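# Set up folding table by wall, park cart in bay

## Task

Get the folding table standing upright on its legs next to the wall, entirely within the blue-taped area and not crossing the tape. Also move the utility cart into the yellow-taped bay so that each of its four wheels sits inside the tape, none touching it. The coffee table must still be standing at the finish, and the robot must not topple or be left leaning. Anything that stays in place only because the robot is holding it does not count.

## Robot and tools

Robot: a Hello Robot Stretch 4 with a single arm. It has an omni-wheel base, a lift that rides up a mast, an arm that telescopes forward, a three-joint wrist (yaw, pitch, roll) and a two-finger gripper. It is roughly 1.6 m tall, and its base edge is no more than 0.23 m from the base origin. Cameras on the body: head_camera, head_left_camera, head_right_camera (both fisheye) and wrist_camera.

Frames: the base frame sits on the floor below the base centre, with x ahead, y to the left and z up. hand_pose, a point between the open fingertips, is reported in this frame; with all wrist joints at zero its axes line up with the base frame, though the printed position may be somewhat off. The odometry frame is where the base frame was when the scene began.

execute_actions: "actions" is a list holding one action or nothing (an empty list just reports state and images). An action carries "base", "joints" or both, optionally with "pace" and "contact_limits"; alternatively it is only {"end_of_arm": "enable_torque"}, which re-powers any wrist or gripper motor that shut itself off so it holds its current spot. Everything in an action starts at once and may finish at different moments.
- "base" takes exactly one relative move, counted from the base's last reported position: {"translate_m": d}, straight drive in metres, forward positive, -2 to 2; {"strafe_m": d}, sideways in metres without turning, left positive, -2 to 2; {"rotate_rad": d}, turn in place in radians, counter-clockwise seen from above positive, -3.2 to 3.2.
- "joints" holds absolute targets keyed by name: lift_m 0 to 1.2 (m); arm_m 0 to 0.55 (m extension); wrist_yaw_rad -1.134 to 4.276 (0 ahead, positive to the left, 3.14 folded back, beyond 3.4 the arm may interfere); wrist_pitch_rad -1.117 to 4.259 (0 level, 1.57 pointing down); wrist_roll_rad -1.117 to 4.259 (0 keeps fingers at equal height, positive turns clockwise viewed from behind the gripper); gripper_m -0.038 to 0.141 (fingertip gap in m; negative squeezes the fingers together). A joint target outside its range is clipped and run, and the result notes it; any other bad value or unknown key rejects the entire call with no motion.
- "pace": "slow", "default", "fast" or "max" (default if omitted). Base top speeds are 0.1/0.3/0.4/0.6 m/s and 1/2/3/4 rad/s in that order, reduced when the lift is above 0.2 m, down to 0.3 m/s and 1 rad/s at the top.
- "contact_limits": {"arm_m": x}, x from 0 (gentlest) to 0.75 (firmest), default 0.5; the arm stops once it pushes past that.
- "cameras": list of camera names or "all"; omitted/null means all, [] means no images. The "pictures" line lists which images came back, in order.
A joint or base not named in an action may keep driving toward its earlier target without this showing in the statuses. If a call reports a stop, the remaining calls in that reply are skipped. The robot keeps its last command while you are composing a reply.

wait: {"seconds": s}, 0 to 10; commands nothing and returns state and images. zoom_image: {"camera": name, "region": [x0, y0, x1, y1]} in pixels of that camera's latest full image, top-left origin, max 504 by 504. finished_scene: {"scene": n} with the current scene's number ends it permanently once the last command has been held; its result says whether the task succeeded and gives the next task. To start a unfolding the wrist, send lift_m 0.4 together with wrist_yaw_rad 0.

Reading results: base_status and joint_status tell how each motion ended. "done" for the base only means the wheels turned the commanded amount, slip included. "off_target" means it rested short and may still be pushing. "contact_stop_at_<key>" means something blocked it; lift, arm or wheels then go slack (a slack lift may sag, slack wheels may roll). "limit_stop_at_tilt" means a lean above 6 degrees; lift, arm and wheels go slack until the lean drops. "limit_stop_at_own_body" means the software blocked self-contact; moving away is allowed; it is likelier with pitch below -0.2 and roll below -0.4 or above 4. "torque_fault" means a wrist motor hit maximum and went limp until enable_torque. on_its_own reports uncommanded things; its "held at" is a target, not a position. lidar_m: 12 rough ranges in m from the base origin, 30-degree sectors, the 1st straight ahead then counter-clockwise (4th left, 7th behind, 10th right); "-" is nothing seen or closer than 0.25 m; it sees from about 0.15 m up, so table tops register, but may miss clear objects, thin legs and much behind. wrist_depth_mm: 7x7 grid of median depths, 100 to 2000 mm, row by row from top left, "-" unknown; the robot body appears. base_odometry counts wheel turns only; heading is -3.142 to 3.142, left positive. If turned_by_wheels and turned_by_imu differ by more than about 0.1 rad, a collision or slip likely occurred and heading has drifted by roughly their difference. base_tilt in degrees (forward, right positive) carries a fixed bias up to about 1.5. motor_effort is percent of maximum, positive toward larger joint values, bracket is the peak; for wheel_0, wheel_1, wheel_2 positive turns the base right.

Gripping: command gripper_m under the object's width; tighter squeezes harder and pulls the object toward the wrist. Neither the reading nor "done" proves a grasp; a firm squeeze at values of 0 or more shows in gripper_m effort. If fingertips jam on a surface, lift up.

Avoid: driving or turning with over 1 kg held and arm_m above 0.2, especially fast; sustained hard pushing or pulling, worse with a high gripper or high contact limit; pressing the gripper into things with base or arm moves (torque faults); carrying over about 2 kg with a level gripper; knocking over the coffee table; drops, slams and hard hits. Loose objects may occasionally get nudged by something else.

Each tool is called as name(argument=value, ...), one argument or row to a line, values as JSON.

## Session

execute_actions(
  actions=[],
  cameras=["head_camera","head_left_camera"],
)

Scene clock: 0.00 s.
base_odometry: x=+0.000 y=+0.000 heading=+0.000 (m, m, rad; odometry frame)
turned_by_wheels: +0.000 (rad since the last result)
turned_by_imu: +0.000 (rad since the last result)
base_tilt: forward=-0.5 right=+0.1 (deg)
lidar_m: 1.82 1.69 1.05 0.69 0.64 0.67 0.85 0.79 0.81 1.03 1.43 1.41
base_status: not commanded
joint_positions: lift_m=+0.227 arm_m=+0.000 wrist_yaw_rad=+3.130 wrist_pitch_rad=-0.007 wrist_roll_rad=+0.010 gripper_m=+0.057
joint_status: not commanded
motor_effort: lift_m=+18 arm_m=-1 wrist_yaw_rad=-2 wrist_pitch_rad=-6 wrist_roll_rad=+0 gripper_m=-3 wheel_0=+0 wheel_1=+0 wheel_2=+0 (%)
hand_pose: x=-0.1165 y=+0.0909 z=+0.4074 quat_wxyz=(+0.006, +0.004, +0.005, +1.000) (m; base frame)
wrist_depth_mm: - 139 247 1138 904 723 603 / - 115 140 1118 917 715 603 / - 117 141 1138 917 715 609 / 143 142 217 1138 904 715 603 / 221 917 1008 1160 878 715 609 / 232 946 198 1138 195 699 597 / 235 931 976 120 854 668 609
pictures: head_camera, head_left_camera
Images, in order (width x height): head_camera 420x560, head_left_camera 420x672.

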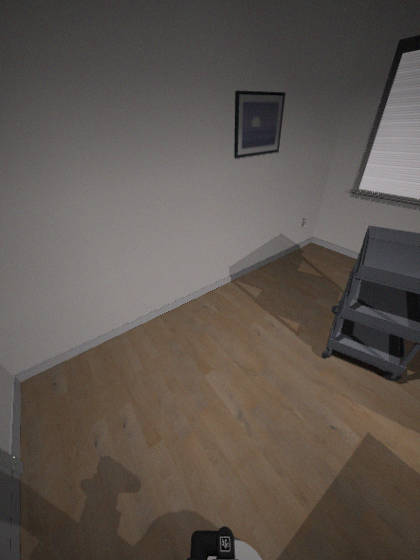

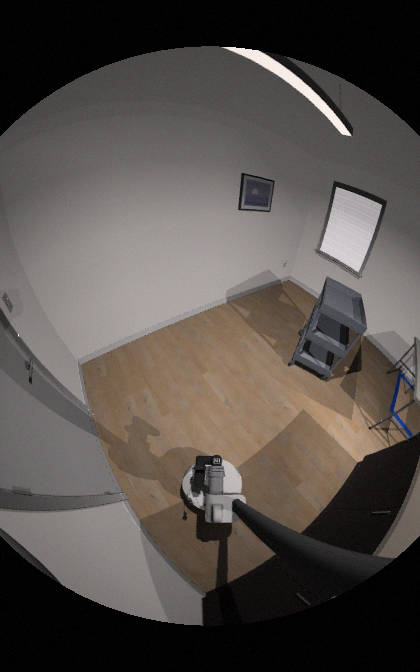

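execute_actions(
  actions=[
    {"base":{"rotate_rad":-0.95}},
  ],
  cameras=["head_camera","head_left_camera"],
)

Scene clock: 6.03 s.
base_odometry: x=+0.000 y=+0.000 heading=-0.949 (m, m, rad; odometry frame)
turned_by_wheels: -0.949 (rad since the last result)
turned_by_imu: -0.967 (rad since the last result)
base_tilt: forward=-0.3 right=+0.3 (deg)
lidar_m: 1.40 1.39 1.77 1.68 0.92 0.68 0.67 0.68 0.84 0.78 0.81 1.14
base_status: done
joint_positions: lift_m=+0.227 arm_m=+0.000 wrist_yaw_rad=+3.130 wrist_pitch_rad=-0.007 wrist_roll_rad=+0.010 gripper_m=+0.057
joint_status: not commanded
motor_effort: lift_m=+18(18) arm_m=-1(1) wrist_yaw_rad=-2(1) wrist_pitch_rad=-7(6) wrist_roll_rad=+1(1) gripper_m=-3(2) wheel_0=+3(9) wheel_1=+4(10) wheel_2=+4(12) (%)
hand_pose: x=-0.1165 y=+0.0909 z=+0.4074 quat_wxyz=(+0.006, +0.004, +0.005, +1.000) (m; base frame)
wrist_depth_mm: - 139 247 788 768 759 759 / - 115 140 788 768 778 759 / - 116 141 798 768 759 759 / 143 142 216 798 788 768 778 / 220 831 809 798 768 759 768 / 232 820 198 809 195 788 778 / 233 809 809 120 778 778 778
pictures: head_camera, head_left_camera
Images, in order (width x height): head_camera 420x560, head_left_camera 420x672.

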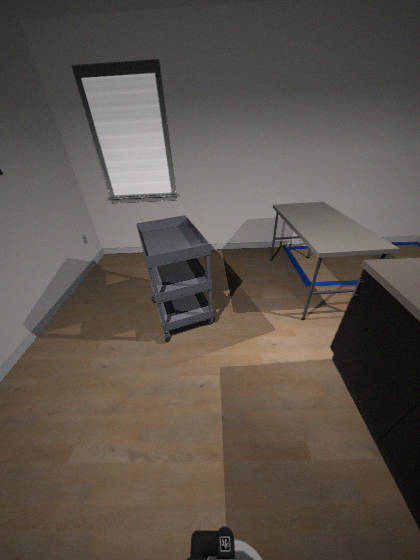

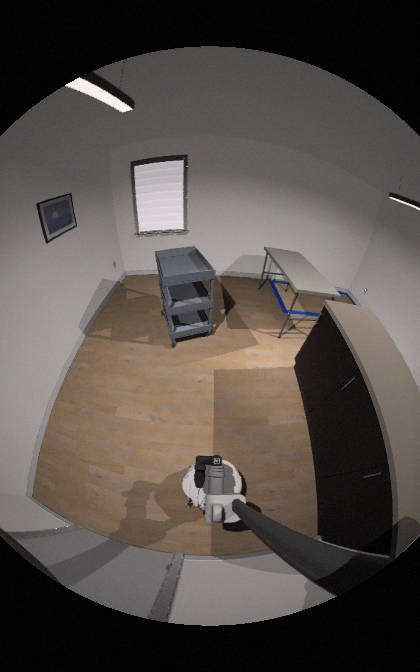

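execute_actions(
  actions=[
    {"base":{"strafe_m":-0.33}},
  ],
  cameras=[],
)

execute_actions(
  actions=[
    {"base":{"translate_m":1.72}},
  ],
  cameras=[],
)

execute_actions(
  actions=[
    {"base":{"rotate_rad":-1.6}},
  ],
  cameras=["head_left_camera"],
)

Scene clock: 12.33 s.
base_odometry: x=-0.268 y=-0.192 heading=-0.949 (m, m, rad; odometry frame)
turned_by_wheels: +0.000 (rad since the last result)
turned_by_imu: -0.003 (rad since the last result)
base_tilt: forward=-0.6 right=+0.1 (deg)
lidar_m: 1.52 1.51 2.11 2.01 0.94 0.68 0.65 0.68 0.50 0.46 0.48 0.68
base_status: done
joint_positions: lift_m=+0.227 arm_m=+0.000 wrist_yaw_rad=+3.130 wrist_pitch_rad=-0.007 wrist_roll_rad=+0.010 gripper_m=+0.057
joint_status: not commanded
motor_effort: lift_m=+18(18) arm_m=-1(0) wrist_yaw_rad=-2(2) wrist_pitch_rad=-7(8) wrist_roll_rad=+1(1) gripper_m=-2(3) wheel_0=+1(12) wheel_1=-4(14) wheel_2=+0(4) (%)
hand_pose: x=-0.1165 y=+0.0909 z=+0.4074 quat_wxyz=(+0.006, +0.004, +0.005, +1.000) (m; base frame)
wrist_depth_mm: - 140 246 788 788 788 750 / - 115 140 798 788 788 759 / - 117 141 798 788 788 768 / 143 141 217 798 798 788 759 / 220 820 820 798 788 788 759 / 232 820 199 809 195 788 778 / 233 809 798 120 798 798 768
pictures: none
No camera images: the call's "cameras" was empty. Leave "cameras" out to get every camera's image.

Scene clock: 19.57 s.
base_odometry: x=+0.733 y=-1.590 heading=-0.949 (m, m, rad; odometry frame)
turned_by_wheels: +0.000 (rad since the last result)
turned_by_imu: -0.002 (rad since the last result)
base_tilt: forward=-0.3 right=+0.1 (deg)
lidar_m: 1.33 1.38 0.51 0.40 0.40 2.52 1.90 0.74 0.42 0.39 0.41 0.55
base_status: done
joint_positions: lift_m=+0.227 arm_m=+0.000 wrist_yaw_rad=+3.130 wrist_pitch_rad=-0.007 wrist_roll_rad=+0.010 gripper_m=+0.057
joint_status: not commanded
motor_effort: lift_m=+18(18) arm_m=-1(0) wrist_yaw_rad=-1(2) wrist_pitch_rad=-6(7) wrist_roll_rad=+0(1) gripper_m=-1(2) wheel_0=+3(7) wheel_1=+3(9) wheel_2=-4(11) (%)
hand_pose: x=-0.1165 y=+0.0909 z=+0.4074 quat_wxyz=(+0.006, +0.004, +0.005, +1.000) (m; base frame)
wrist_depth_mm: - 139 247 - - - - / - 115 140 - - - - / - 116 141 - - - - / 143 141 216 - - - - / 220 1205 1921 - - - - / 232 1229 198 1430 194 1464 1499 / 233 917 991 120 976 891 1025
pictures: none
No camera images: the call's "cameras" was empty. Leave "cameras" out to get every camera's image.

Scene clock: 21.63 s.
base_odometry: x=+0.733 y=-1.590 heading=-2.548 (m, m, rad; odometry frame)
turned_by_wheels: -1.599 (rad since the last result)
turned_by_imu: -1.628 (rad since the last result)
base_tilt: forward=-0.4 right=+0.0 (deg)
lidar_m: 0.40 0.40 0.54 1.33 1.37 0.54 0.42 0.40 2.48 2.18 0.74 0.44
base_status: done
joint_positions: lift_m=+0.227 arm_m=+0.000 wrist_yaw_rad=+3.130 wrist_pitch_rad=-0.007 wrist_roll_rad=+0.010 gripper_m=+0.057
joint_status: not commanded
motor_effort: lift_m=+18(17) arm_m=-1(1) wrist_yaw_rad=-2(2) wrist_pitch_rad=-6(6) wrist_roll_rad=+0(1) gripper_m=+0(2) wheel_0=+4(8) wheel_1=+5(12) wheel_2=+5(6) (%)
hand_pose: x=-0.1165 y=+0.0909 z=+0.4074 quat_wxyz=(+0.006, +0.004, +0.005, +1.000) (m; base frame)
wrist_depth_mm: - 139 247 732 732 - 1921 / - 115 140 - - - 1863 / - 117 141 615 - - 1863 / 143 141 216 - - - 1863 / 221 1983 - - - - 1863 / 231 878 198 976 195 1464 1464 / 233 508 569 120 691 891 1025
pictures: head_left_camera
Images, in order (width x height): head_left_camera 420x672.

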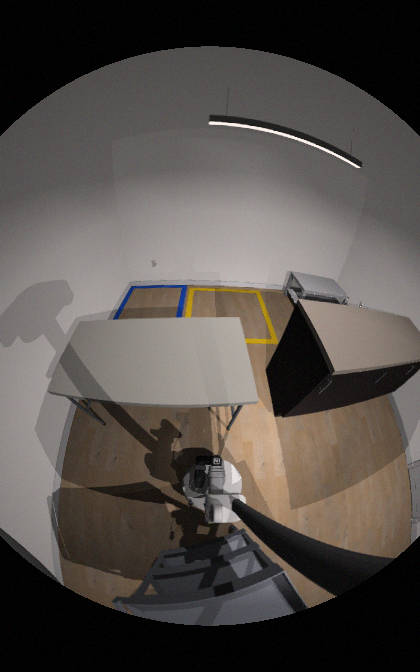

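Repeat, with smaller left pushes.

execute_actions(
  actions=[
    {"base":{"translate_m":1.65}},
  ],
  cameras=[],
)

execute_actions(
  actions=[
    {"base":{"strafe_m":0.3}},
  ],
  cameras=["head_left_camera"],
)

Scene clock: 31.40 s.
base_odometry: x=-0.634 y=-2.513 heading=-2.548 (m, m, rad; odometry frame)
turned_by_wheels: +0.001 (rad since the last result)
turned_by_imu: -0.003 (rad since the last result)
base_tilt: forward=-0.4 right=+0.1 (deg)
lidar_m: 0.25 0.25 0.25 0.25 0.25 0.25 0.25 0.78 0.79 1.70 0.25 0.25
base_status: done
joint_positions: lift_m=+0.227 arm_m=+0.000 wrist_yaw_rad=+3.129 wrist_pitch_rad=-0.007 wrist_roll_rad=+0.010 gripper_m=+0.057
joint_status: not commanded
motor_effort: lift_m=+18(18) arm_m=-1(1) wrist_yaw_rad=-1(1) wrist_pitch_rad=-6(7) wrist_roll_rad=-1(1) gripper_m=-2(2) wheel_0=+5(12) wheel_1=+6(12) wheel_2=-4(16) (%)
hand_pose: x=-0.1165 y=+0.0909 z=+0.4074 quat_wxyz=(+0.006, +0.004, +0.005, +1.000) (m; base frame)
wrist_depth_mm: - 139 248 - - 580 574 / - 115 140 - - 891 1863 / - 117 141 - - - 1863 / 143 142 216 - - - 1921 / 220 1983 - - - - 1863 / 231 1308 198 1430 195 1430 1499 / 234 917 991 120 991 891 1025
pictures: none
No camera images: the call's "cameras" was empty. Leave "cameras" out to get every camera's image.

Scene clock: 33.73 s.
base_odometry: x=-0.466 y=-2.761 heading=-2.547 (m, m, rad; odometry frame)
turned_by_wheels: +0.000 (rad since the last result)
turned_by_imu: +0.001 (rad since the last result)
base_tilt: forward=-0.6 right=+0.0 (deg)
lidar_m: 0.25 0.25 0.25 0.25 0.25 0.25 0.25 1.18 1.00 1.60 0.25 0.25
base_status: done
joint_positions: lift_m=+0.227 arm_m=+0.000 wrist_yaw_rad=+3.129 wrist_pitch_rad=-0.007 wrist_roll_rad=+0.010 gripper_m=+0.057
joint_status: not commanded
motor_effort: lift_m=+18(18) arm_m=-1(1) wrist_yaw_rad=-2(1) wrist_pitch_rad=-7(7) wrist_roll_rad=+0(0) gripper_m=-2(2) wheel_0=-3(13) wheel_1=+6(15) wheel_2=+0(2) (%)
hand_pose: x=-0.1165 y=+0.0909 z=+0.4074 quat_wxyz=(+0.006, +0.004, +0.005, +1.000) (m; base frame)
wrist_depth_mm: - 139 248 - 574 574 580 / - 115 140 - - 1983 1464 / - 116 141 - - - 1537 / 143 142 216 - - - 1464 / 220 - - - - - 1464 / 233 1430 199 1464 194 1464 1366 / 233 917 976 120 1008 904 1008
pictures: head_left_camera
Images, in order (width x height): head_left_camera 420x672.

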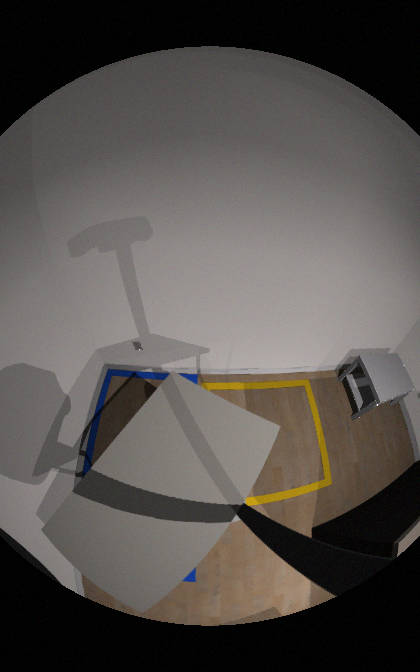

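execute_actions(
  actions=[
    {"base":{"strafe_m":-0.45}},
  ],
  cameras=[],
)

execute_actions(
  actions=[
    {"base":{"translate_m":0.3}},
  ],
  cameras=[],
)

execute_actions(
  actions=[
    {"base":{"strafe_m":0.42}},
  ],
  cameras=[],
)

execute_actions(
  actions=[
    {"base":{"strafe_m":-0.75}},
  ],
  cameras=[],
)

execute_actions(
  actions=[
    {"base":{"translate_m":-0.35}},
  ],
  cameras=[],
)

execute_actions(
  actions=[
    {"base":{"rotate_rad":1.55}},
  ],
  cameras=["head_camera"],
)

Scene clock: 40.70 s.
base_odometry: x=-0.718 y=-2.389 heading=-2.547 (m, m, rad; odometry frame)
turned_by_wheels: +0.000 (rad since the last result)
turned_by_imu: -0.003 (rad since the last result)
base_tilt: forward=-0.4 right=+0.1 (deg)
lidar_m: 1.01 0.31 0.26 0.28 0.39 2.15 2.01 0.66 0.77 1.69 1.10 1.09
base_status: done
joint_positions: lift_m=+0.227 arm_m=+0.000 wrist_yaw_rad=+3.129 wrist_pitch_rad=-0.007 wrist_roll_rad=+0.010 gripper_m=+0.057
joint_status: not commanded
motor_effort: lift_m=+18(18) arm_m=+0(1) wrist_yaw_rad=-2(1) wrist_pitch_rad=-7(7) wrist_roll_rad=+1(0) gripper_m=-3(2) wheel_0=+3(7) wheel_1=-2(13) wheel_2=+0(4) (%)
hand_pose: x=-0.1165 y=+0.0909 z=+0.4074 quat_wxyz=(+0.006, +0.004, +0.005, +1.000) (m; base frame)
wrist_depth_mm: - 139 247 - - - - / - 115 140 - - - - / - 117 141 - - - - / 143 141 217 - - - - / 220 991 - - - - - / 232 991 199 1430 195 1464 1499 / 234 878 976 120 991 904 1025
pictures: none
No camera images: the call's "cameras" was empty. Leave "cameras" out to get every camera's image.

Scene clock: 43.17 s.
base_odometry: x=-0.967 y=-2.556 heading=-2.547 (m, m, rad; odometry frame)
turned_by_wheels: +0.000 (rad since the last result)
turned_by_imu: +0.000 (rad since the last result)
base_tilt: forward=-0.5 right=-0.1 (deg)
lidar_m: 0.73 0.77 0.37 0.25 0.25 0.53 2.33 0.92 1.15 1.04 1.06 0.77
base_status: done
joint_positions: lift_m=+0.227 arm_m=+0.000 wrist_yaw_rad=+3.129 wrist_pitch_rad=-0.007 wrist_roll_rad=+0.010 gripper_m=+0.057
joint_status: not commanded
motor_effort: lift_m=+18(18) arm_m=-1(1) wrist_yaw_rad=-2(1) wrist_pitch_rad=-7(7) wrist_roll_rad=+0(0) gripper_m=-3(2) wheel_0=+2(6) wheel_1=+4(8) wheel_2=-3(12) (%)
hand_pose: x=-0.1165 y=+0.0909 z=+0.4074 quat_wxyz=(+0.006, +0.004, +0.005, +1.000) (m; base frame)
wrist_depth_mm: - 139 246 - - - 615 / - 115 140 - - - 891 / - 117 141 - - - - / 143 141 216 - - - - / 220 991 - - - - - / 232 1008 198 1430 195 1499 1464 / 233 931 991 120 991 891 1008
pictures: none
No camera images: the call's "cameras" was empty. Leave "cameras" out to get every camera's image.

Scene clock: 45.90 s.
base_odometry: x=-0.731 y=-2.904 heading=-2.547 (m, m, rad; odometry frame)
turned_by_wheels: +0.000 (rad since the last result)
turned_by_imu: +0.000 (rad since the last result)
base_tilt: forward=-0.4 right=+0.1 (deg)
lidar_m: 0.71 0.74 0.33 0.25 0.25 0.34 2.36 1.16 1.20 1.44 1.08 0.77
base_status: done
joint_positions: lift_m=+0.227 arm_m=+0.000 wrist_yaw_rad=+3.129 wrist_pitch_rad=-0.007 wrist_roll_rad=+0.010 gripper_m=+0.057
joint_status: not commanded
motor_effort: lift_m=+18(18) arm_m=-1(1) wrist_yaw_rad=-2(1) wrist_pitch_rad=-9(7) wrist_roll_rad=-1(1) gripper_m=-2(3) wheel_0=-5(17) wheel_1=+4(14) wheel_2=+0(2) (%)
hand_pose: x=-0.1165 y=+0.0909 z=+0.4074 quat_wxyz=(+0.006, +0.004, +0.005, +1.000) (m; base frame)
wrist_depth_mm: - 139 246 - - 615 574 / - 115 140 - - 891 891 / - 116 141 - - - 1576 / 143 141 217 - - - 1537 / 220 - - - - - 1499 / 232 1430 198 1430 195 1430 1430 / 233 931 991 120 976 891 1025
pictures: none
No camera images: the call's "cameras" was empty. Leave "cameras" out to get every camera's image.

Scene clock: 49.73 s.
base_odometry: x=-1.151 y=-2.283 heading=-2.547 (m, m, rad; odometry frame)
turned_by_wheels: +0.000 (rad since the last result)
turned_by_imu: -0.005 (rad since the last result)
base_tilt: forward=-0.5 right=+0.2 (deg)
lidar_m: 0.73 0.75 1.02 0.90 1.03 2.60 0.82 0.85 1.15 0.70 0.73 0.80
base_status: done
joint_positions: lift_m=+0.227 arm_m=+0.000 wrist_yaw_rad=+3.129 wrist_pitch_rad=-0.007 wrist_roll_rad=+0.010 gripper_m=+0.057
joint_status: not commanded
motor_effort: lift_m=+18(18) arm_m=+0(1) wrist_yaw_rad=-1(2) wrist_pitch_rad=-8(8) wrist_roll_rad=+0(1) gripper_m=+0(1) wheel_0=+1(9) wheel_1=-3(14) wheel_2=+0(0) (%)
hand_pose: x=-0.1165 y=+0.0909 z=+0.4074 quat_wxyz=(+0.006, +0.004, +0.005, +1.000) (m; base frame)
wrist_depth_mm: - 139 248 - - - - / - 115 140 - - - - / - 117 141 - - - - / 143 142 216 - - - - / 220 976 991 - - - - / 233 976 199 1430 195 1499 1499 / 234 931 976 121 991 891 1025
pictures: none
No camera images: the call's "cameras" was empty. Leave "cameras" out to get every camera's image.

Scene clock: 52.37 s.
base_odometry: x=-0.861 y=-2.087 heading=-2.548 (m, m, rad; odometry frame)
turned_by_wheels: +0.000 (rad since the last result)
turned_by_imu: -0.001 (rad since the last result)
base_tilt: forward=-0.4 right=+0.1 (deg)
lidar_m: 1.09 1.14 0.96 0.91 1.16 2.17 0.47 0.50 0.69 1.72 0.82 0.99
base_status: done
joint_positions: lift_m=+0.227 arm_m=+0.000 wrist_yaw_rad=+3.129 wrist_pitch_rad=-0.007 wrist_roll_rad=+0.010 gripper_m=+0.057
joint_status: not commanded
motor_effort: lift_m=+18(18) arm_m=+0(1) wrist_yaw_rad=-1(1) wrist_pitch_rad=-7(7) wrist_roll_rad=+0(0) gripper_m=-2(1) wheel_0=-2(5) wheel_1=-4(10) wheel_2=+4(12) (%)
hand_pose: x=-0.1165 y=+0.0909 z=+0.4074 quat_wxyz=(+0.006, +0.004, +0.005, +1.000) (m; base frame)
wrist_depth_mm: - 139 247 - - - - / - 115 140 - - - - / - 117 141 - - - - / 143 141 217 - - - - / 220 627 627 - - - - / 232 621 199 1430 195 1464 1464 / 234 634 634 120 991 891 1008
pictures: none
No camera images: the call's "cameras" was empty. Leave "cameras" out to get every camera's image.

Scene clock: 54.40 s.
base_odometry: x=-0.861 y=-2.087 heading=-0.999 (m, m, rad; odometry frame)
turned_by_wheels: +1.549 (rad since the last result)
turned_by_imu: +1.576 (rad since the last result)
base_tilt: forward=-0.4 right=+0.2 (deg)
lidar_m: 0.95 1.14 2.22 0.47 0.49 0.70 1.68 0.83 0.98 1.08 1.12 0.98
base_status: done
joint_positions: lift_m=+0.227 arm_m=+0.000 wrist_yaw_rad=+3.129 wrist_pitch_rad=-0.007 wrist_roll_rad=+0.010 gripper_m=+0.057
joint_status: not commanded
motor_effort: lift_m=+18(18) arm_m=+0(1) wrist_yaw_rad=-1(1) wrist_pitch_rad=-7(7) wrist_roll_rad=-1(0) gripper_m=-1(0) wheel_0=-4(7) wheel_1=-4(11) wheel_2=-5(16) (%)
hand_pose: x=-0.1165 y=+0.0909 z=+0.4074 quat_wxyz=(+0.006, +0.004, +0.005, +1.000) (m; base frame)
wrist_depth_mm: - 139 247 1983 1983 878 603 / - 115 140 - 1983 878 615 / - 116 141 1983 1618 866 615 / 143 141 217 1983 1661 866 603 / 220 1983 - 1983 1430 866 609 / 232 1308 199 1430 195 809 609 / 233 917 976 121 976 723 597
pictures: head_camera
Images, in order (width x height): head_camera 420x560.

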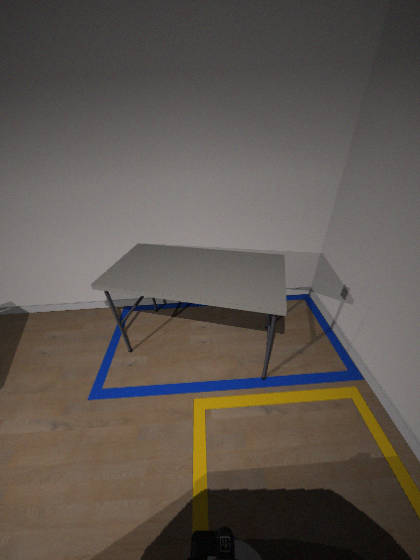

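execute_actions(
  actions=[
    {"base":{"translate_m":0.35},"joints":{"lift_m":0.55,"wrist_yaw_rad":0,"wrist_roll_rad":1.57,"gripper_m":0.12}},
  ],
  cameras=[],
)

execute_actions(
  actions=[
    {"base":{"strafe_m":0.55}},
  ],
  cameras=["head_camera"],
)

Scene clock: 60.97 s.
base_odometry: x=-0.672 y=-2.381 heading=-0.998 (m, m, rad; odometry frame)
turned_by_wheels: +0.000 (rad since the last result)
turned_by_imu: -0.001 (rad since the last result)
base_tilt: forward=-0.4 right=+0.0 (deg)
lidar_m: 0.62 0.74 2.07 1.98 0.64 0.69 1.79 1.14 1.14 1.07 1.10 0.64
base_status: done
joint_positions: lift_m=+0.550 arm_m=+0.000 wrist_yaw_rad=+0.001 wrist_pitch_rad=-0.007 wrist_roll_rad=+1.570 gripper_m=+0.120
joint_status: all done
motor_effort: lift_m=+20(21) arm_m=-1(1) wrist_yaw_rad=-3(9) wrist_pitch_rad=-6(8) wrist_roll_rad=+1(6) gripper_m=-1(3) wheel_0=+2(7) wheel_1=+5(9) wheel_2=-3(11) (%)
hand_pose: x=+0.4594 y=-0.0873 z=+0.7301 quat_wxyz=(+0.707, +0.707, -0.002, +0.003) (m; base frame)
wrist_depth_mm: 1366 1397 1397 1366 397 397 392 / 1397 1366 1366 1336 1336 1366 1078 / 1397 1336 1366 1336 1336 1336 1138 / 1397 1366 1366 1336 1336 1336 1098 / 1308 1366 1336 1336 1336 1336 1098 / 1336 1366 217 445 1281 211 1118 / 1366 1366 1366 123 1281 1308 1078
pictures: none
No camera images: the call's "cameras" was empty. Leave "cameras" out to get every camera's image.

Scene clock: 64.13 s.
base_odometry: x=-0.210 y=-2.083 heading=-0.998 (m, m, rad; odometry frame)
turned_by_wheels: +0.000 (rad since the last result)
turned_by_imu: +0.001 (rad since the last result)
base_tilt: forward=-0.4 right=+0.1 (deg)
lidar_m: 0.76 0.88 1.76 1.41 0.63 0.43 0.41 1.46 1.48 1.61 0.90 0.76
base_status: done
joint_positions: lift_m=+0.550 arm_m=+0.000 wrist_yaw_rad=+0.000 wrist_pitch_rad=-0.007 wrist_roll_rad=+1.570 gripper_m=+0.120
joint_status: not commanded
motor_effort: lift_m=+20(20) arm_m=-1(1) wrist_yaw_rad=-2(3) wrist_pitch_rad=-7(7) wrist_roll_rad=+2(1) gripper_m=+0(0) wheel_0=-2(9) wheel_1=+1(13) wheel_2=+0(0) (%)
hand_pose: x=+0.4594 y=-0.0874 z=+0.7301 quat_wxyz=(+0.707, +0.707, -0.003, +0.003) (m; base frame)
wrist_depth_mm: 1336 1336 1308 1336 1366 1308 1138 / 1336 1336 1308 1308 1308 1308 1118 / 1366 1336 1336 1308 1336 1308 1118 / 1366 1308 1336 1336 1308 1308 1098 / 1308 1336 1308 1308 1281 1255 1118 / 1336 1336 219 1308 1308 211 1098 / 1336 1281 1336 123 1281 1255 1042
pictures: head_camera
Images, in order (width x height): head_camera 420x560.

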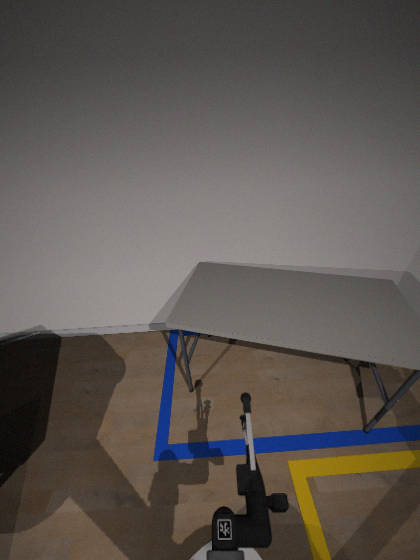

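execute_actions(
  actions=[
    {"base":{"translate_m":0.17},"joints":{"arm_m":0.2}},
  ],
  cameras=["wrist_camera"],
)

execute_actions(
  actions=[
    {"joints":{"gripper_m":-0.02}},
  ],
  cameras=[],
)

execute_actions(
  actions=[
    {"base":{"translate_m":-0.17},"pace":"slow"},
  ],
  cameras=[],
)

execute_actions(
  actions=[
    {"joints":{"gripper_m":0.1}},
  ],
  cameras=[],
)

execute_actions(
  actions=[
    {"joints":{"arm_m":0}},
  ],
  cameras=[],
)

execute_actions(
  actions=[
    {"base":{"strafe_m":0.6},"joints":{"wrist_yaw_rad":3.14,"wrist_roll_rad":0,"lift_m":0.4}},
  ],
  cameras=[],
)

execute_actions(
  actions=[
    {"base":{"translate_m":0.9}},
  ],
  cameras=[],
)

execute_actions(
  actions=[
    {"base":{"rotate_rad":-1.55}},
  ],
  cameras=["head_camera"],
)

Scene clock: 74.77 s.
base_odometry: x=-0.118 y=-2.226 heading=-0.998 (m, m, rad; odometry frame)
turned_by_wheels: +0.000 (rad since the last result)
turned_by_imu: -0.001 (rad since the last result)
base_tilt: forward=-0.6 right=+0.1 (deg)
lidar_m: 0.62 0.69 1.83 1.42 3.22 0.61 0.57 1.58 1.71 1.61 0.70 0.61
base_status: done
joint_positions: lift_m=+0.550 arm_m=+0.199 wrist_yaw_rad=+0.000 wrist_pitch_rad=-0.007 wrist_roll_rad=+1.570 gripper_m=+0.120
joint_status: all done
motor_effort: lift_m=+20(20) arm_m=+6(8) wrist_yaw_rad=-2(2) wrist_pitch_rad=-6(7) wrist_roll_rad=+2(1) gripper_m=+0(0) wheel_0=+3(7) wheel_1=+5(7) wheel_2=-4(14) (%)
hand_pose: x=+0.6583 y=-0.0874 z=+0.7302 quat_wxyz=(+0.707, +0.707, -0.003, +0.003) (m; base frame)
wrist_depth_mm: 960 946 946 152 946 917 946 / 960 976 946 158 946 931 917 / 976 960 931 164 931 917 917 / 946 946 946 172 931 917 931 / 946 960 931 179 931 931 917 / 960 931 218 186 798 211 891 / 946 946 931 123 917 917 891
pictures: wrist_camera
Images, in order (width x height): wrist_camera 616x392.

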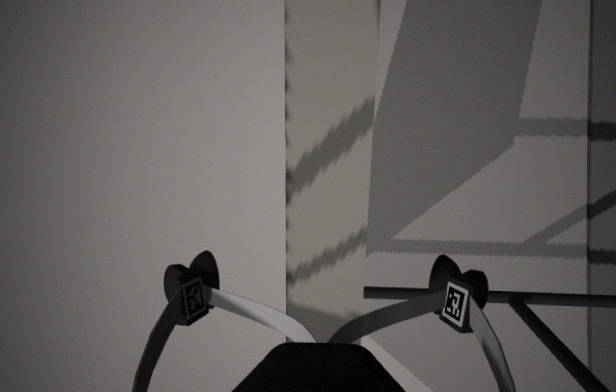

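Scene clock: 76.97 s.
base_odometry: x=-0.118 y=-2.226 heading=-0.998 (m, m, rad; odometry frame)
turned_by_wheels: +0.000 (rad since the last result)
turned_by_imu: -0.001 (rad since the last result)
base_tilt: forward=-0.5 right=+0.0 (deg)
lidar_m: 0.61 0.67 1.80 1.44 3.21 0.59 0.58 1.61 1.70 1.58 0.71 0.58
base_status: not commanded
joint_positions: lift_m=+0.550 arm_m=+0.199 wrist_yaw_rad=+0.002 wrist_pitch_rad=-0.007 wrist_roll_rad=+1.570 gripper_m=-0.019
joint_status: all done
motor_effort: lift_m=+20(20) arm_m=+3(6) wrist_yaw_rad=-7(10) wrist_pitch_rad=-9(8) wrist_roll_rad=+0(0) gripper_m=-19(21) wheel_0=+3(3) wheel_1=+5(5) wheel_2=-3(4) (%)
hand_pose: x=+0.6591 y=-0.0868 z=+0.7299 quat_wxyz=(+0.707, +0.707, -0.002, +0.003) (m; base frame)
wrist_depth_mm: 960 960 946 144 931 931 931 / 960 946 946 150 917 917 917 / 960 960 946 156 904 931 917 / 960 946 946 162 917 917 917 / 946 946 931 170 931 917 904 / 931 917 182 178 181 788 904 / 931 917 917 128 917 904 904
pictures: none
No camera images: the call's "cameras" was empty. Leave "cameras" out to get every camera's image.

Scene clock: 79.97 s.
base_odometry: x=-0.210 y=-2.083 heading=-0.998 (m, m, rad; odometry frame)
turned_by_wheels: +0.000 (rad since the last result)
turned_by_imu: -0.001 (rad since the last result)
base_tilt: forward=-0.4 right=+0.2 (deg)
lidar_m: 0.60 0.65 1.78 1.43 0.62 0.43 0.41 1.46 1.49 1.62 0.76 0.60
base_status: done
joint_positions: lift_m=+0.550 arm_m=+0.200 wrist_yaw_rad=+0.003 wrist_pitch_rad=-0.007 wrist_roll_rad=+1.570 gripper_m=-0.019
joint_status: not commanded
motor_effort: lift_m=+20(20) arm_m=+3(3) wrist_yaw_rad=-10(10) wrist_pitch_rad=-9(10) wrist_roll_rad=+0(0) gripper_m=-21(21) wheel_0=-5(13) wheel_1=-7(10) wheel_2=+8(12) (%)
hand_pose: x=+0.6591 y=-0.0866 z=+0.7299 quat_wxyz=(+0.707, +0.707, -0.001, +0.003) (m; base frame)
wrist_depth_mm: 1138 1138 1098 156 1098 1118 1078 / 1138 1160 1118 160 1098 1098 1060 / 1118 1118 1118 164 1098 1078 1078 / 1138 1118 1098 169 1098 1078 1078 / 1118 1118 1098 174 1098 1078 1078 / 1118 1118 181 179 181 1078 1042 / 1138 1098 1118 128 1098 1078 991
pictures: none
No camera images: the call's "cameras" was empty. Leave "cameras" out to get every camera's image.

Scene clock: 81.90 s.
base_odometry: x=-0.210 y=-2.083 heading=-0.998 (m, m, rad; odometry frame)
turned_by_wheels: +0.000 (rad since the last result)
turned_by_imu: -0.001 (rad since the last result)
base_tilt: forward=-0.5 right=+0.0 (deg)
lidar_m: 0.61 0.66 1.76 1.42 0.61 0.44 0.41 1.45 1.48 1.62 0.75 0.62
base_status: not commanded
joint_positions: lift_m=+0.550 arm_m=+0.199 wrist_yaw_rad=+0.000 wrist_pitch_rad=-0.007 wrist_roll_rad=+1.570 gripper_m=+0.100
joint_status: all done
motor_effort: lift_m=+20(20) arm_m=+3(3) wrist_yaw_rad=-1(10) wrist_pitch_rad=-8(9) wrist_roll_rad=+0(0) gripper_m=+0(21) wheel_0=-2(6) wheel_1=-4(7) wheel_2=+2(7) (%)
hand_pose: x=+0.6589 y=-0.0875 z=+0.7300 quat_wxyz=(+0.707, +0.707, -0.003, +0.002) (m; base frame)
wrist_depth_mm: 1138 1118 1118 162 1118 1098 1078 / 1160 1138 1118 166 1098 1078 1078 / 1138 1118 1138 171 1078 1098 1060 / 1118 1098 1118 175 1098 1098 1078 / 1118 1160 1118 180 1098 1078 1060 / 1118 1098 202 184 198 1078 1042 / 1138 1118 1118 120 1078 1098 991
pictures: none
No camera images: the call's "cameras" was empty. Leave "cameras" out to get every camera's image.

Scene clock: 83.60 s.
base_odometry: x=-0.210 y=-2.083 heading=-0.998 (m, m, rad; odometry frame)
turned_by_wheels: +0.000 (rad since the last result)
turned_by_imu: -0.001 (rad since the last result)
base_tilt: forward=-0.3 right=-0.1 (deg)
lidar_m: 0.58 0.65 1.76 1.40 0.62 0.42 0.40 1.46 1.46 1.61 0.78 0.59
base_status: not commanded
joint_positions: lift_m=+0.550 arm_m=+0.001 wrist_yaw_rad=+0.000 wrist_pitch_rad=-0.007 wrist_roll_rad=+1.570 gripper_m=+0.100
joint_status: all done
motor_effort: lift_m=+20(20) arm_m=-6(6) wrist_yaw_rad=-2(2) wrist_pitch_rad=-7(8) wrist_roll_rad=+0(1) gripper_m=+0(1) wheel_0=-2(2) wheel_1=-4(4) wheel_2=+2(2) (%)
hand_pose: x=+0.4605 y=-0.0874 z=+0.7301 quat_wxyz=(+0.707, +0.707, -0.003, +0.002) (m; base frame)
wrist_depth_mm: 1336 1336 1336 349 1308 1281 1118 / 1366 1366 1308 357 1308 1308 1118 / 1397 1336 1308 1308 1308 1281 1118 / 1336 1336 1308 1308 1281 1281 1118 / 1336 1308 1308 1308 1281 1308 1118 / 1336 1336 202 399 976 976 1042 / 1336 1308 1308 120 1281 1281 1060
pictures: none
No camera images: the call's "cameras" was empty. Leave "cameras" out to get every camera's image.

Scene clock: 86.93 s.
base_odometry: x=+0.294 y=-1.758 heading=-0.998 (m, m, rad; odometry frame)
turned_by_wheels: +0.000 (rad since the last result)
turned_by_imu: +0.001 (rad since the last result)
base_tilt: forward=-0.3 right=+0.1 (deg)
lidar_m: 1.45 1.50 1.00 0.82 2.59 2.39 0.44 0.45 0.58 2.21 0.87 0.72
base_status: done
joint_positions: lift_m=+0.400 arm_m=+0.001 wrist_yaw_rad=+3.139 wrist_pitch_rad=-0.007 wrist_roll_rad=+0.000 gripper_m=+0.100
joint_status: all done
motor_effort: lift_m=+15(17) arm_m=-6(7) wrist_yaw_rad=-1(5) wrist_pitch_rad=-7(7) wrist_roll_rad=-2(6) gripper_m=+0(1) wheel_0=-2(9) wheel_1=+1(12) wheel_2=+0(6) (%)
hand_pose: x=-0.1163 y=+0.0880 z=+0.5805 quat_wxyz=(+0.001, +0.004, +0.000, +1.000) (m; base frame)
wrist_depth_mm: - 140 140 - - - - / - 109 140 - - - - / - 115 141 - - - - / 144 142 207 - - - - / 227 569 574 - - - - / 228 574 204 1921 1708 1863 - / 229 574 585 121 1366 1336 1397
pictures: none
No camera images: the call's "cameras" was empty. Leave "cameras" out to get every camera's image.

Scene clock: 91.43 s.
base_odometry: x=+0.782 y=-2.514 heading=-0.998 (m, m, rad; odometry frame)
turned_by_wheels: +0.000 (rad since the last result)
turned_by_imu: -0.001 (rad since the last result)
base_tilt: forward=-0.5 right=+0.1 (deg)
lidar_m: 0.55 0.59 0.80 1.86 1.14 1.25 1.32 1.34 0.35 0.34 0.39 0.58
base_status: done
joint_positions: lift_m=+0.400 arm_m=+0.001 wrist_yaw_rad=+3.140 wrist_pitch_rad=-0.007 wrist_roll_rad=+0.000 gripper_m=+0.100
joint_status: not commanded
motor_effort: lift_m=+15(15) arm_m=-6(6) wrist_yaw_rad=-1(1) wrist_pitch_rad=-7(7) wrist_roll_rad=-2(1) gripper_m=+0(1) wheel_0=+3(4) wheel_1=+5(7) wheel_2=-4(9) (%)
hand_pose: x=-0.1163 y=+0.0880 z=+0.5805 quat_wxyz=(+0.001, +0.004, +0.000, +1.000) (m; base frame)
wrist_depth_mm: - 140 140 - - - - / - 109 140 - - - - / - 115 141 - - - - / 144 142 206 - - - - / 225 - 1499 - - - - / 228 1661 203 1808 1756 1863 - / 229 1255 1336 121 1397 1336 1255
pictures: none
No camera images: the call's "cameras" was empty. Leave "cameras" out to get every camera's image.

Scene clock: 93.47 s.
base_odometry: x=+0.782 y=-2.514 heading=-2.547 (m, m, rad; odometry frame)
turned_by_wheels: -1.549 (rad since the last result)
turned_by_imu: -1.577 (rad since the last result)
base_tilt: forward=-0.3 right=+0.3 (deg)
lidar_m: 0.32 0.38 0.58 0.56 0.60 0.78 1.89 1.14 1.26 1.33 1.35 0.34
base_status: done
joint_positions: lift_m=+0.400 arm_m=+0.001 wrist_yaw_rad=+3.140 wrist_pitch_rad=-0.007 wrist_roll_rad=+0.000 gripper_m=+0.100
joint_status: not commanded
motor_effort: lift_m=+16(16) arm_m=-6(6) wrist_yaw_rad=+0(0) wrist_pitch_rad=-7(7) wrist_roll_rad=+0(2) gripper_m=-1(1) wheel_0=+2(8) wheel_1=+2(12) wheel_2=+6(10) (%)
hand_pose: x=-0.1163 y=+0.0880 z=+0.5804 quat_wxyz=(+0.001, +0.004, +0.000, +1.000) (m; base frame)
wrist_depth_mm: - 140 140 - - 1138 750 / - 109 140 - - 1138 759 / - 115 141 - - 1138 741 / 144 142 206 - - 1118 741 / 225 - - - - 1098 732 / 227 1464 204 1921 1661 891 741 / 229 1205 1336 121 1397 991 741
pictures: head_camera
Images, in order (width x height): head_camera 420x560.

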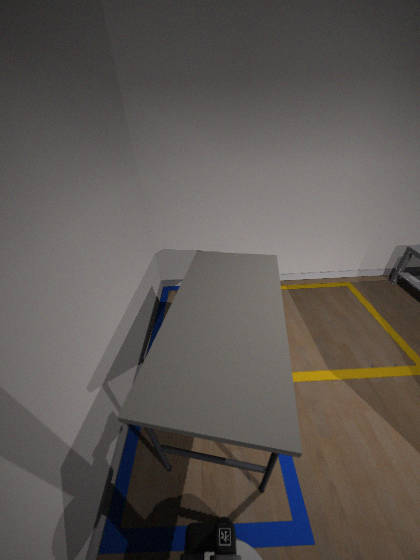

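execute_actions(
  actions=[
    {"base":{"strafe_m":-0.08}},
  ],
  cameras=[],
)

execute_actions(
  actions=[
    {"base":{"translate_m":0.58}},
  ],
  cameras=[],
)

execute_actions(
  actions=[
    {"base":{"translate_m":-0.58}},
  ],
  cameras=["head_camera"],
)

Scene clock: 98.73 s.
base_odometry: x=+0.737 y=-2.448 heading=-2.547 (m, m, rad; odometry frame)
turned_by_wheels: +0.000 (rad since the last result)
turned_by_imu: -0.002 (rad since the last result)
base_tilt: forward=-0.5 right=-0.1 (deg)
lidar_m: 0.32 0.37 0.60 0.63 0.66 0.89 2.47 1.11 1.22 1.25 1.29 0.33
base_status: done
joint_positions: lift_m=+0.400 arm_m=+0.001 wrist_yaw_rad=+3.140 wrist_pitch_rad=-0.007 wrist_roll_rad=+0.000 gripper_m=+0.100
joint_status: not commanded
motor_effort: lift_m=+16(16) arm_m=-6(6) wrist_yaw_rad=+0(1) wrist_pitch_rad=-7(7) wrist_roll_rad=-2(1) gripper_m=-1(1) wheel_0=+3(9) wheel_1=-3(8) wheel_2=+0(8) (%)
hand_pose: x=-0.1163 y=+0.0880 z=+0.5804 quat_wxyz=(+0.001, +0.004, +0.000, +1.000) (m; base frame)
wrist_depth_mm: - 140 140 - - 1308 866 / - 109 140 - - 1308 878 / - 115 141 - - 1281 866 / 144 142 206 - - 1281 854 / 225 - - - - 1255 854 / 228 1499 204 1983 1708 1042 854 / 229 1205 1366 121 1366 1160 842
pictures: none
No camera images: the call's "cameras" was empty. Leave "cameras" out to get every camera's image.

Scene clock: 102.17 s.
base_odometry: x=+0.257 y=-2.773 heading=-2.547 (m, m, rad; odometry frame)
turned_by_wheels: +0.000 (rad since the last result)
turned_by_imu: +0.001 (rad since the last result)
base_tilt: forward=-0.4 right=+0.0 (deg)
lidar_m: 0.25 0.25 0.25 0.25 0.68 0.95 1.66 1.64 1.28 0.25 0.25 0.25
base_status: done
joint_positions: lift_m=+0.400 arm_m=+0.001 wrist_yaw_rad=+3.140 wrist_pitch_rad=-0.007 wrist_roll_rad=+0.000 gripper_m=+0.100
joint_status: not commanded
motor_effort: lift_m=+16(16) arm_m=-5(6) wrist_yaw_rad=-1(0) wrist_pitch_rad=-7(8) wrist_roll_rad=-1(1) gripper_m=-1(1) wheel_0=+5(11) wheel_1=+4(11) wheel_2=-7(16) (%)
hand_pose: x=-0.1164 y=+0.0880 z=+0.5804 quat_wxyz=(+0.001, +0.004, +0.000, +1.000) (m; base frame)
wrist_depth_mm: - 140 140 - - 1366 904 / - 109 140 - - 1366 917 / - 115 141 - - 1366 904 / 144 142 207 - - 1336 878 / 226 - - - - 1336 891 / 227 1708 204 1983 1708 1078 891 / 229 1281 1336 121 1397 1182 891
pictures: none
No camera images: the call's "cameras" was empty. Leave "cameras" out to get every camera's image.

Scene clock: 105.60 s.
base_odometry: x=+0.738 y=-2.448 heading=-2.547 (m, m, rad; odometry frame)
turned_by_wheels: +0.000 (rad since the last result)
turned_by_imu: -0.002 (rad since the last result)
base_tilt: forward=-0.4 right=-0.1 (deg)
lidar_m: 0.54 0.56 0.70 0.63 0.67 0.90 2.49 1.10 1.21 1.24 1.30 0.56
base_status: done
joint_positions: lift_m=+0.400 arm_m=+0.001 wrist_yaw_rad=+3.140 wrist_pitch_rad=-0.007 wrist_roll_rad=+0.000 gripper_m=+0.100
joint_status: not commanded
motor_effort: lift_m=+16(16) arm_m=-6(6) wrist_yaw_rad=-1(1) wrist_pitch_rad=-7(8) wrist_roll_rad=-1(1) gripper_m=-1(2) wheel_0=-2(9) wheel_1=-5(10) wheel_2=+3(15) (%)
hand_pose: x=-0.1164 y=+0.0880 z=+0.5804 quat_wxyz=(+0.001, +0.004, +0.000, +1.000) (m; base frame)
wrist_depth_mm: - 140 140 - - 1336 878 / - 109 140 - - 1308 866 / - 116 141 - - 1308 854 / 144 142 206 - - 1308 854 / 226 - - - - 1281 866 / 228 1464 204 1983 1708 1042 854 / 229 1205 1336 121 1397 1160 842
pictures: head_camera
Images, in order (width x height): head_camera 420x560.

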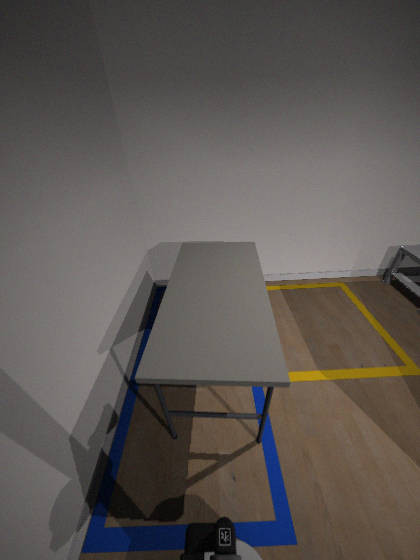

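execute_actions(
  actions=[
    {"base":{"strafe_m":-0.6}},
  ],
  cameras=[],
)

execute_actions(
  actions=[
    {"base":{"translate_m":1.2}},
  ],
  cameras=[],
)

execute_actions(
  actions=[
    {"base":{"strafe_m":0.4}},
  ],
  cameras=[],
)

execute_actions(
  actions=[
    {"base":{"strafe_m":-0.4}},
  ],
  cameras=[],
)

Scene clock: 115.73 s.
base_odometry: x=+0.402 y=-1.951 heading=-2.547 (m, m, rad; odometry frame)
turned_by_wheels: +0.000 (rad since the last result)
turned_by_imu: -0.004 (rad since the last result)
base_tilt: forward=-0.5 right=+0.1 (deg)
lidar_m: 1.19 0.61 0.79 1.24 1.28 1.76 0.88 0.90 2.57 0.64 0.68 2.05
base_status: done
joint_positions: lift_m=+0.400 arm_m=+0.001 wrist_yaw_rad=+3.140 wrist_pitch_rad=-0.007 wrist_roll_rad=+0.000 gripper_m=+0.100
joint_status: not commanded
motor_effort: lift_m=+16(17) arm_m=-5(6) wrist_yaw_rad=-1(1) wrist_pitch_rad=-7(8) wrist_roll_rad=+0(1) gripper_m=+0(2) wheel_0=+2(12) wheel_1=-4(14) wheel_2=+0(5) (%)
hand_pose: x=-0.1164 y=+0.0880 z=+0.5804 quat_wxyz=(+0.001, +0.004, +0.000, +1.000) (m; base frame)
wrist_depth_mm: - 140 140 - - - 1808 / - 109 140 - - - 1756 / - 115 141 1138 - - 1756 / 144 142 206 - - - 1756 / 225 - 1042 - - - 1756 / 228 1921 204 1499 1205 1921 1708 / 229 1255 1060 121 1397 1281 1430
pictures: none
No camera images: the call's "cameras" was empty. Leave "cameras" out to get every camera's image.

Scene clock: 121.23 s.
base_odometry: x=-0.592 y=-2.623 heading=-2.547 (m, m, rad; odometry frame)
turned_by_wheels: +0.000 (rad since the last result)
turned_by_imu: -0.001 (rad since the last result)
base_tilt: forward=-0.4 right=+0.1 (deg)
lidar_m: 0.99 0.41 0.30 0.29 0.30 0.46 2.07 0.92 0.87 1.51 1.36 1.04
base_status: done
joint_positions: lift_m=+0.400 arm_m=+0.001 wrist_yaw_rad=+3.140 wrist_pitch_rad=-0.007 wrist_roll_rad=+0.000 gripper_m=+0.100
joint_status: not commanded
motor_effort: lift_m=+16(17) arm_m=-5(5) wrist_yaw_rad=-1(1) wrist_pitch_rad=-8(7) wrist_roll_rad=+0(0) gripper_m=-3(3) wheel_0=+3(6) wheel_1=+3(10) wheel_2=-2(15) (%)
hand_pose: x=-0.1164 y=+0.0880 z=+0.5804 quat_wxyz=(+0.001, +0.004, +0.000, +1.000) (m; base frame)
wrist_depth_mm: - 140 140 - - - 1863 / - 109 140 - - - 402 / - 115 141 - - 683 517 / 144 142 207 - - - 1808 / 226 - - - - - 1808 / 227 1921 203 1983 1708 1708 1708 / 229 1255 1336 121 1366 1229 1336
pictures: none
No camera images: the call's "cameras" was empty. Leave "cameras" out to get every camera's image.

Scene clock: 123.90 s.
base_odometry: x=-0.368 y=-2.955 heading=-2.547 (m, m, rad; odometry frame)
turned_by_wheels: +0.000 (rad since the last result)
turned_by_imu: +0.001 (rad since the last result)
base_tilt: forward=-0.5 right=+0.1 (deg)
lidar_m: 0.25 0.25 0.25 0.25 0.25 0.25 0.28 1.48 1.20 1.73 1.46 1.03
base_status: done
joint_positions: lift_m=+0.400 arm_m=+0.001 wrist_yaw_rad=+3.140 wrist_pitch_rad=-0.007 wrist_roll_rad=+0.000 gripper_m=+0.100
joint_status: not commanded
motor_effort: lift_m=+21(23) arm_m=-6(5) wrist_yaw_rad=-1(1) wrist_pitch_rad=-7(6) wrist_roll_rad=+0(1) gripper_m=+0(1) wheel_0=-3(11) wheel_1=+5(12) wheel_2=+0(2) (%)
hand_pose: x=-0.1164 y=+0.0879 z=+0.5801 quat_wxyz=(+0.001, +0.004, +0.000, +1.000) (m; base frame)
wrist_depth_mm: - 140 140 163 162 161 161 / - 109 140 252 249 247 245 / - 115 141 559 539 530 517 / 144 142 206 - - 1863 1229 / 226 - - - - 1808 1229 / 226 1983 204 1983 1708 1499 1205 / 229 1229 1366 121 1281 1229 1138
pictures: none
No camera images: the call's "cameras" was empty. Leave "cameras" out to get every camera's image.

Scene clock: 126.57 s.
base_odometry: x=-0.592 y=-2.623 heading=-2.547 (m, m, rad; odometry frame)
turned_by_wheels: +0.000 (rad since the last result)
turned_by_imu: -0.002 (rad since the last result)
base_tilt: forward=-0.5 right=+0.0 (deg)
lidar_m: 0.97 0.60 0.43 0.41 0.40 0.64 2.05 0.93 0.86 1.51 1.35 1.06
base_status: done
joint_positions: lift_m=+0.400 arm_m=+0.001 wrist_yaw_rad=+3.140 wrist_pitch_rad=-0.007 wrist_roll_rad=+0.000 gripper_m=+0.100
joint_status: not commanded
motor_effort: lift_m=+20(21) arm_m=-6(6) wrist_yaw_rad=-2(1) wrist_pitch_rad=-6(7) wrist_roll_rad=+0(0) gripper_m=+0(1) wheel_0=+2(15) wheel_1=-4(12) wheel_2=+0(3) (%)
hand_pose: x=-0.1164 y=+0.0879 z=+0.5801 quat_wxyz=(+0.001, +0.004, +0.000, +1.000) (m; base frame)
wrist_depth_mm: - 140 140 - - - 1863 / - 109 140 - - - 1808 / - 115 141 - - - 654 / 144 142 206 - - - 1708 / 226 - - - - - 1708 / 227 1921 204 1983 1708 1921 1756 / 228 1281 1336 121 1397 1308 1308
pictures: none
No camera images: the call's "cameras" was empty. Leave "cameras" out to get every camera's image.

execute_actions(
  actions=[
    {"base":{"rotate_rad":3.1}},
  ],
  cameras=[],
)

execute_actions(
  actions=[
    {"base":{"translate_m":1.1}},
  ],
  cameras=["head_camera"],
)

Scene clock: 133.77 s.
base_odometry: x=-0.592 y=-2.623 heading=+0.552 (m, m, rad; odometry frame)
turned_by_wheels: +3.099 (rad since the last result)
turned_by_imu: +3.151 (rad since the last result)
base_tilt: forward=-0.5 right=+0.1 (deg)
lidar_m: 2.04 0.97 0.86 1.87 1.35 1.08 0.99 0.62 0.43 0.42 0.43 0.63
base_status: done
joint_positions: lift_m=+0.400 arm_m=+0.001 wrist_yaw_rad=+3.140 wrist_pitch_rad=-0.007 wrist_roll_rad=+0.000 gripper_m=+0.100
joint_status: not commanded
motor_effort: lift_m=+20(20) arm_m=-5(5) wrist_yaw_rad=-1(1) wrist_pitch_rad=-6(8) wrist_roll_rad=+1(1) gripper_m=+0(0) wheel_0=-5(11) wheel_1=-4(11) wheel_2=-5(12) (%)
hand_pose: x=-0.1164 y=+0.0879 z=+0.5801 quat_wxyz=(+0.001, +0.004, +0.000, +1.000) (m; base frame)
wrist_depth_mm: - 140 140 1160 1138 1160 1160 / - 109 140 1138 1138 1160 1160 / - 115 141 1138 1138 1138 1182 / 144 142 206 1138 1160 1138 1160 / 225 1118 1160 1160 1160 1160 1182 / 226 1138 204 1160 1160 1160 1160 / 229 1138 1138 121 1160 1160 1182
pictures: none
No camera images: the call's "cameras" was empty. Leave "cameras" out to get every camera's image.

Scene clock: 138.90 s.
base_odometry: x=+0.344 y=-2.046 heading=+0.552 (m, m, rad; odometry frame)
turned_by_wheels: +0.000 (rad since the last result)
turned_by_imu: -0.002 (rad since the last result)
base_tilt: forward=-0.4 right=+0.2 (deg)
lidar_m: 1.01 0.99 2.70 0.68 0.72 2.02 2.09 0.63 0.61 1.20 1.25 1.63
base_status: done
joint_positions: lift_m=+0.400 arm_m=+0.001 wrist_yaw_rad=+3.140 wrist_pitch_rad=-0.007 wrist_roll_rad=+0.000 gripper_m=+0.100
joint_status: not commanded
motor_effort: lift_m=+20(20) arm_m=-6(6) wrist_yaw_rad=-2(2) wrist_pitch_rad=-7(7) wrist_roll_rad=+0(1) gripper_m=+1(1) wheel_0=+2(6) wheel_1=+3(6) wheel_2=-3(16) (%)
hand_pose: x=-0.1164 y=+0.0879 z=+0.5801 quat_wxyz=(+0.001, +0.004, +0.000, +1.000) (m; base frame)
wrist_depth_mm: - 140 140 - - - - / - 109 140 - - - - / - 115 141 - - - - / 144 142 206 - - - - / 226 - - - - - - / 226 1921 204 1921 1708 1863 1921 / 229 1281 1308 121 1366 1281 1430
pictures: head_camera
Images, in order (width x height): head_camera 420x560.

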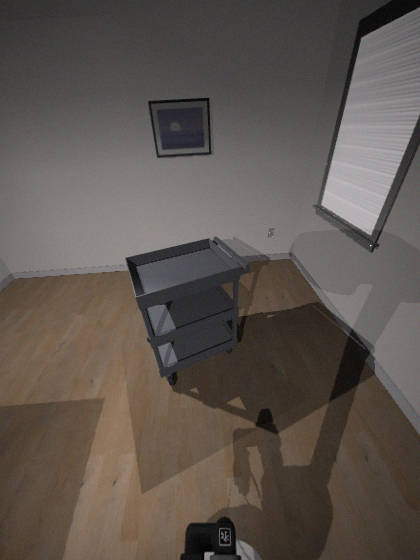

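execute_actions(
  actions=[
    {"base":{"strafe_m":-0.7}},
  ],
  cameras=[],
)

execute_actions(
  actions=[
    {"base":{"translate_m":1.75}},
  ],
  cameras=[],
)

execute_actions(
  actions=[
    {"base":{"rotate_rad":2.1},"joints":{"lift_m":0.675,"wrist_yaw_rad":0,"wrist_roll_rad":1.57}},
  ],
  cameras=["head_camera"],
)

Scene clock: 151.13 s.
base_odometry: x=+0.711 y=-2.642 heading=+0.552 (m, m, rad; odometry frame)
turned_by_wheels: +0.000 (rad since the last result)
turned_by_imu: -0.004 (rad since the last result)
base_tilt: forward=-0.4 right=+0.0 (deg)
lidar_m: 1.50 1.27 1.37 1.38 1.40 0.40 0.42 0.41 0.55 0.50 0.52 0.68
base_status: done
joint_positions: lift_m=+0.400 arm_m=+0.001 wrist_yaw_rad=+3.140 wrist_pitch_rad=-0.007 wrist_roll_rad=+0.000 gripper_m=+0.100
joint_status: not commanded
motor_effort: lift_m=+19(20) arm_m=-6(6) wrist_yaw_rad=-2(1) wrist_pitch_rad=-7(7) wrist_roll_rad=+0(2) gripper_m=-1(1) wheel_0=+3(13) wheel_1=-2(11) wheel_2=+0(1) (%)
hand_pose: x=-0.1164 y=+0.0879 z=+0.5802 quat_wxyz=(+0.001, +0.004, +0.000, +1.000) (m; base frame)
wrist_depth_mm: - 140 140 - - - - / - 109 140 - - - - / - 115 141 544 539 - - / 144 142 206 - - - - / 226 1366 - - - - - / 226 1397 204 - 574 1921 - / 229 609 1336 121 1366 1308 1397
pictures: none
No camera images: the call's "cameras" was empty. Leave "cameras" out to get every camera's image.

Scene clock: 158.43 s.
base_odometry: x=+2.201 y=-1.724 heading=+0.553 (m, m, rad; odometry frame)
turned_by_wheels: +0.000 (rad since the last result)
turned_by_imu: -0.002 (rad since the last result)
base_tilt: forward=-0.5 right=+0.1 (deg)
lidar_m: 0.89 0.94 1.20 0.68 0.67 0.73 2.33 0.61 0.38 0.33 0.35 0.47
base_status: done
joint_positions: lift_m=+0.400 arm_m=+0.001 wrist_yaw_rad=+3.140 wrist_pitch_rad=-0.007 wrist_roll_rad=+0.000 gripper_m=+0.100
joint_status: not commanded
motor_effort: lift_m=+19(19) arm_m=-6(6) wrist_yaw_rad=-2(2) wrist_pitch_rad=-7(7) wrist_roll_rad=-1(0) gripper_m=+1(2) wheel_0=+3(9) wheel_1=+5(11) wheel_2=-3(17) (%)
hand_pose: x=-0.1164 y=+0.0879 z=+0.5802 quat_wxyz=(+0.001, +0.004, +0.000, +1.000) (m; base frame)
wrist_depth_mm: - 140 140 - - - - / - 109 140 - - - - / - 115 141 - - - - / 144 142 206 - - - - / 226 1118 - - - - - / 228 1098 204 1983 1661 1863 1921 / 229 991 1366 121 1366 1281 1397
pictures: none
No camera images: the call's "cameras" was empty. Leave "cameras" out to get every camera's image.

Scene clock: 160.87 s.
base_odometry: x=+2.201 y=-1.724 heading=+2.652 (m, m, rad; odometry frame)
turned_by_wheels: +2.099 (rad since the last result)
turned_by_imu: +2.135 (rad since the last result)
base_tilt: forward=-0.4 right=+0.0 (deg)
lidar_m: 0.65 0.71 2.08 0.61 0.37 0.33 0.34 0.47 0.88 0.95 1.23 0.67
base_status: done
joint_positions: lift_m=+0.675 arm_m=+0.001 wrist_yaw_rad=+0.001 wrist_pitch_rad=-0.007 wrist_roll_rad=+1.570 gripper_m=+0.100
joint_status: all done
motor_effort: lift_m=+20(20) arm_m=-6(6) wrist_yaw_rad=-3(8) wrist_pitch_rad=-7(8) wrist_roll_rad=+2(6) gripper_m=+0(1) wheel_0=-4(12) wheel_1=-3(12) wheel_2=-5(15) (%)
hand_pose: x=+0.4604 y=-0.0873 z=+0.8551 quat_wxyz=(+0.707, +0.707, -0.002, +0.003) (m; base frame)
wrist_depth_mm: - - - - - - 1336 / - - - - - 1983 1308 / - - - - 500 778 492 / - - - - - 866 496 / - - - - 1118 878 508 / - - 202 530 525 750 521 / - - - 120 1921 768 525
pictures: head_camera
Images, in order (width x height): head_camera 420x560.

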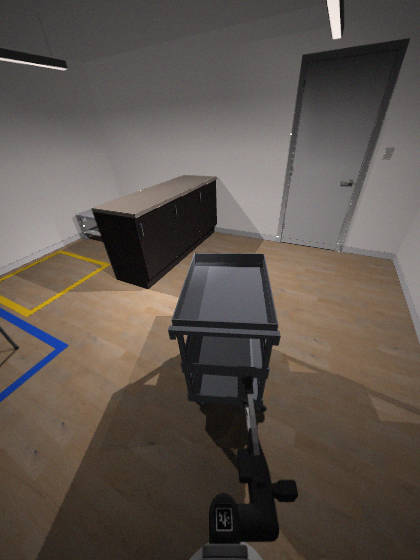

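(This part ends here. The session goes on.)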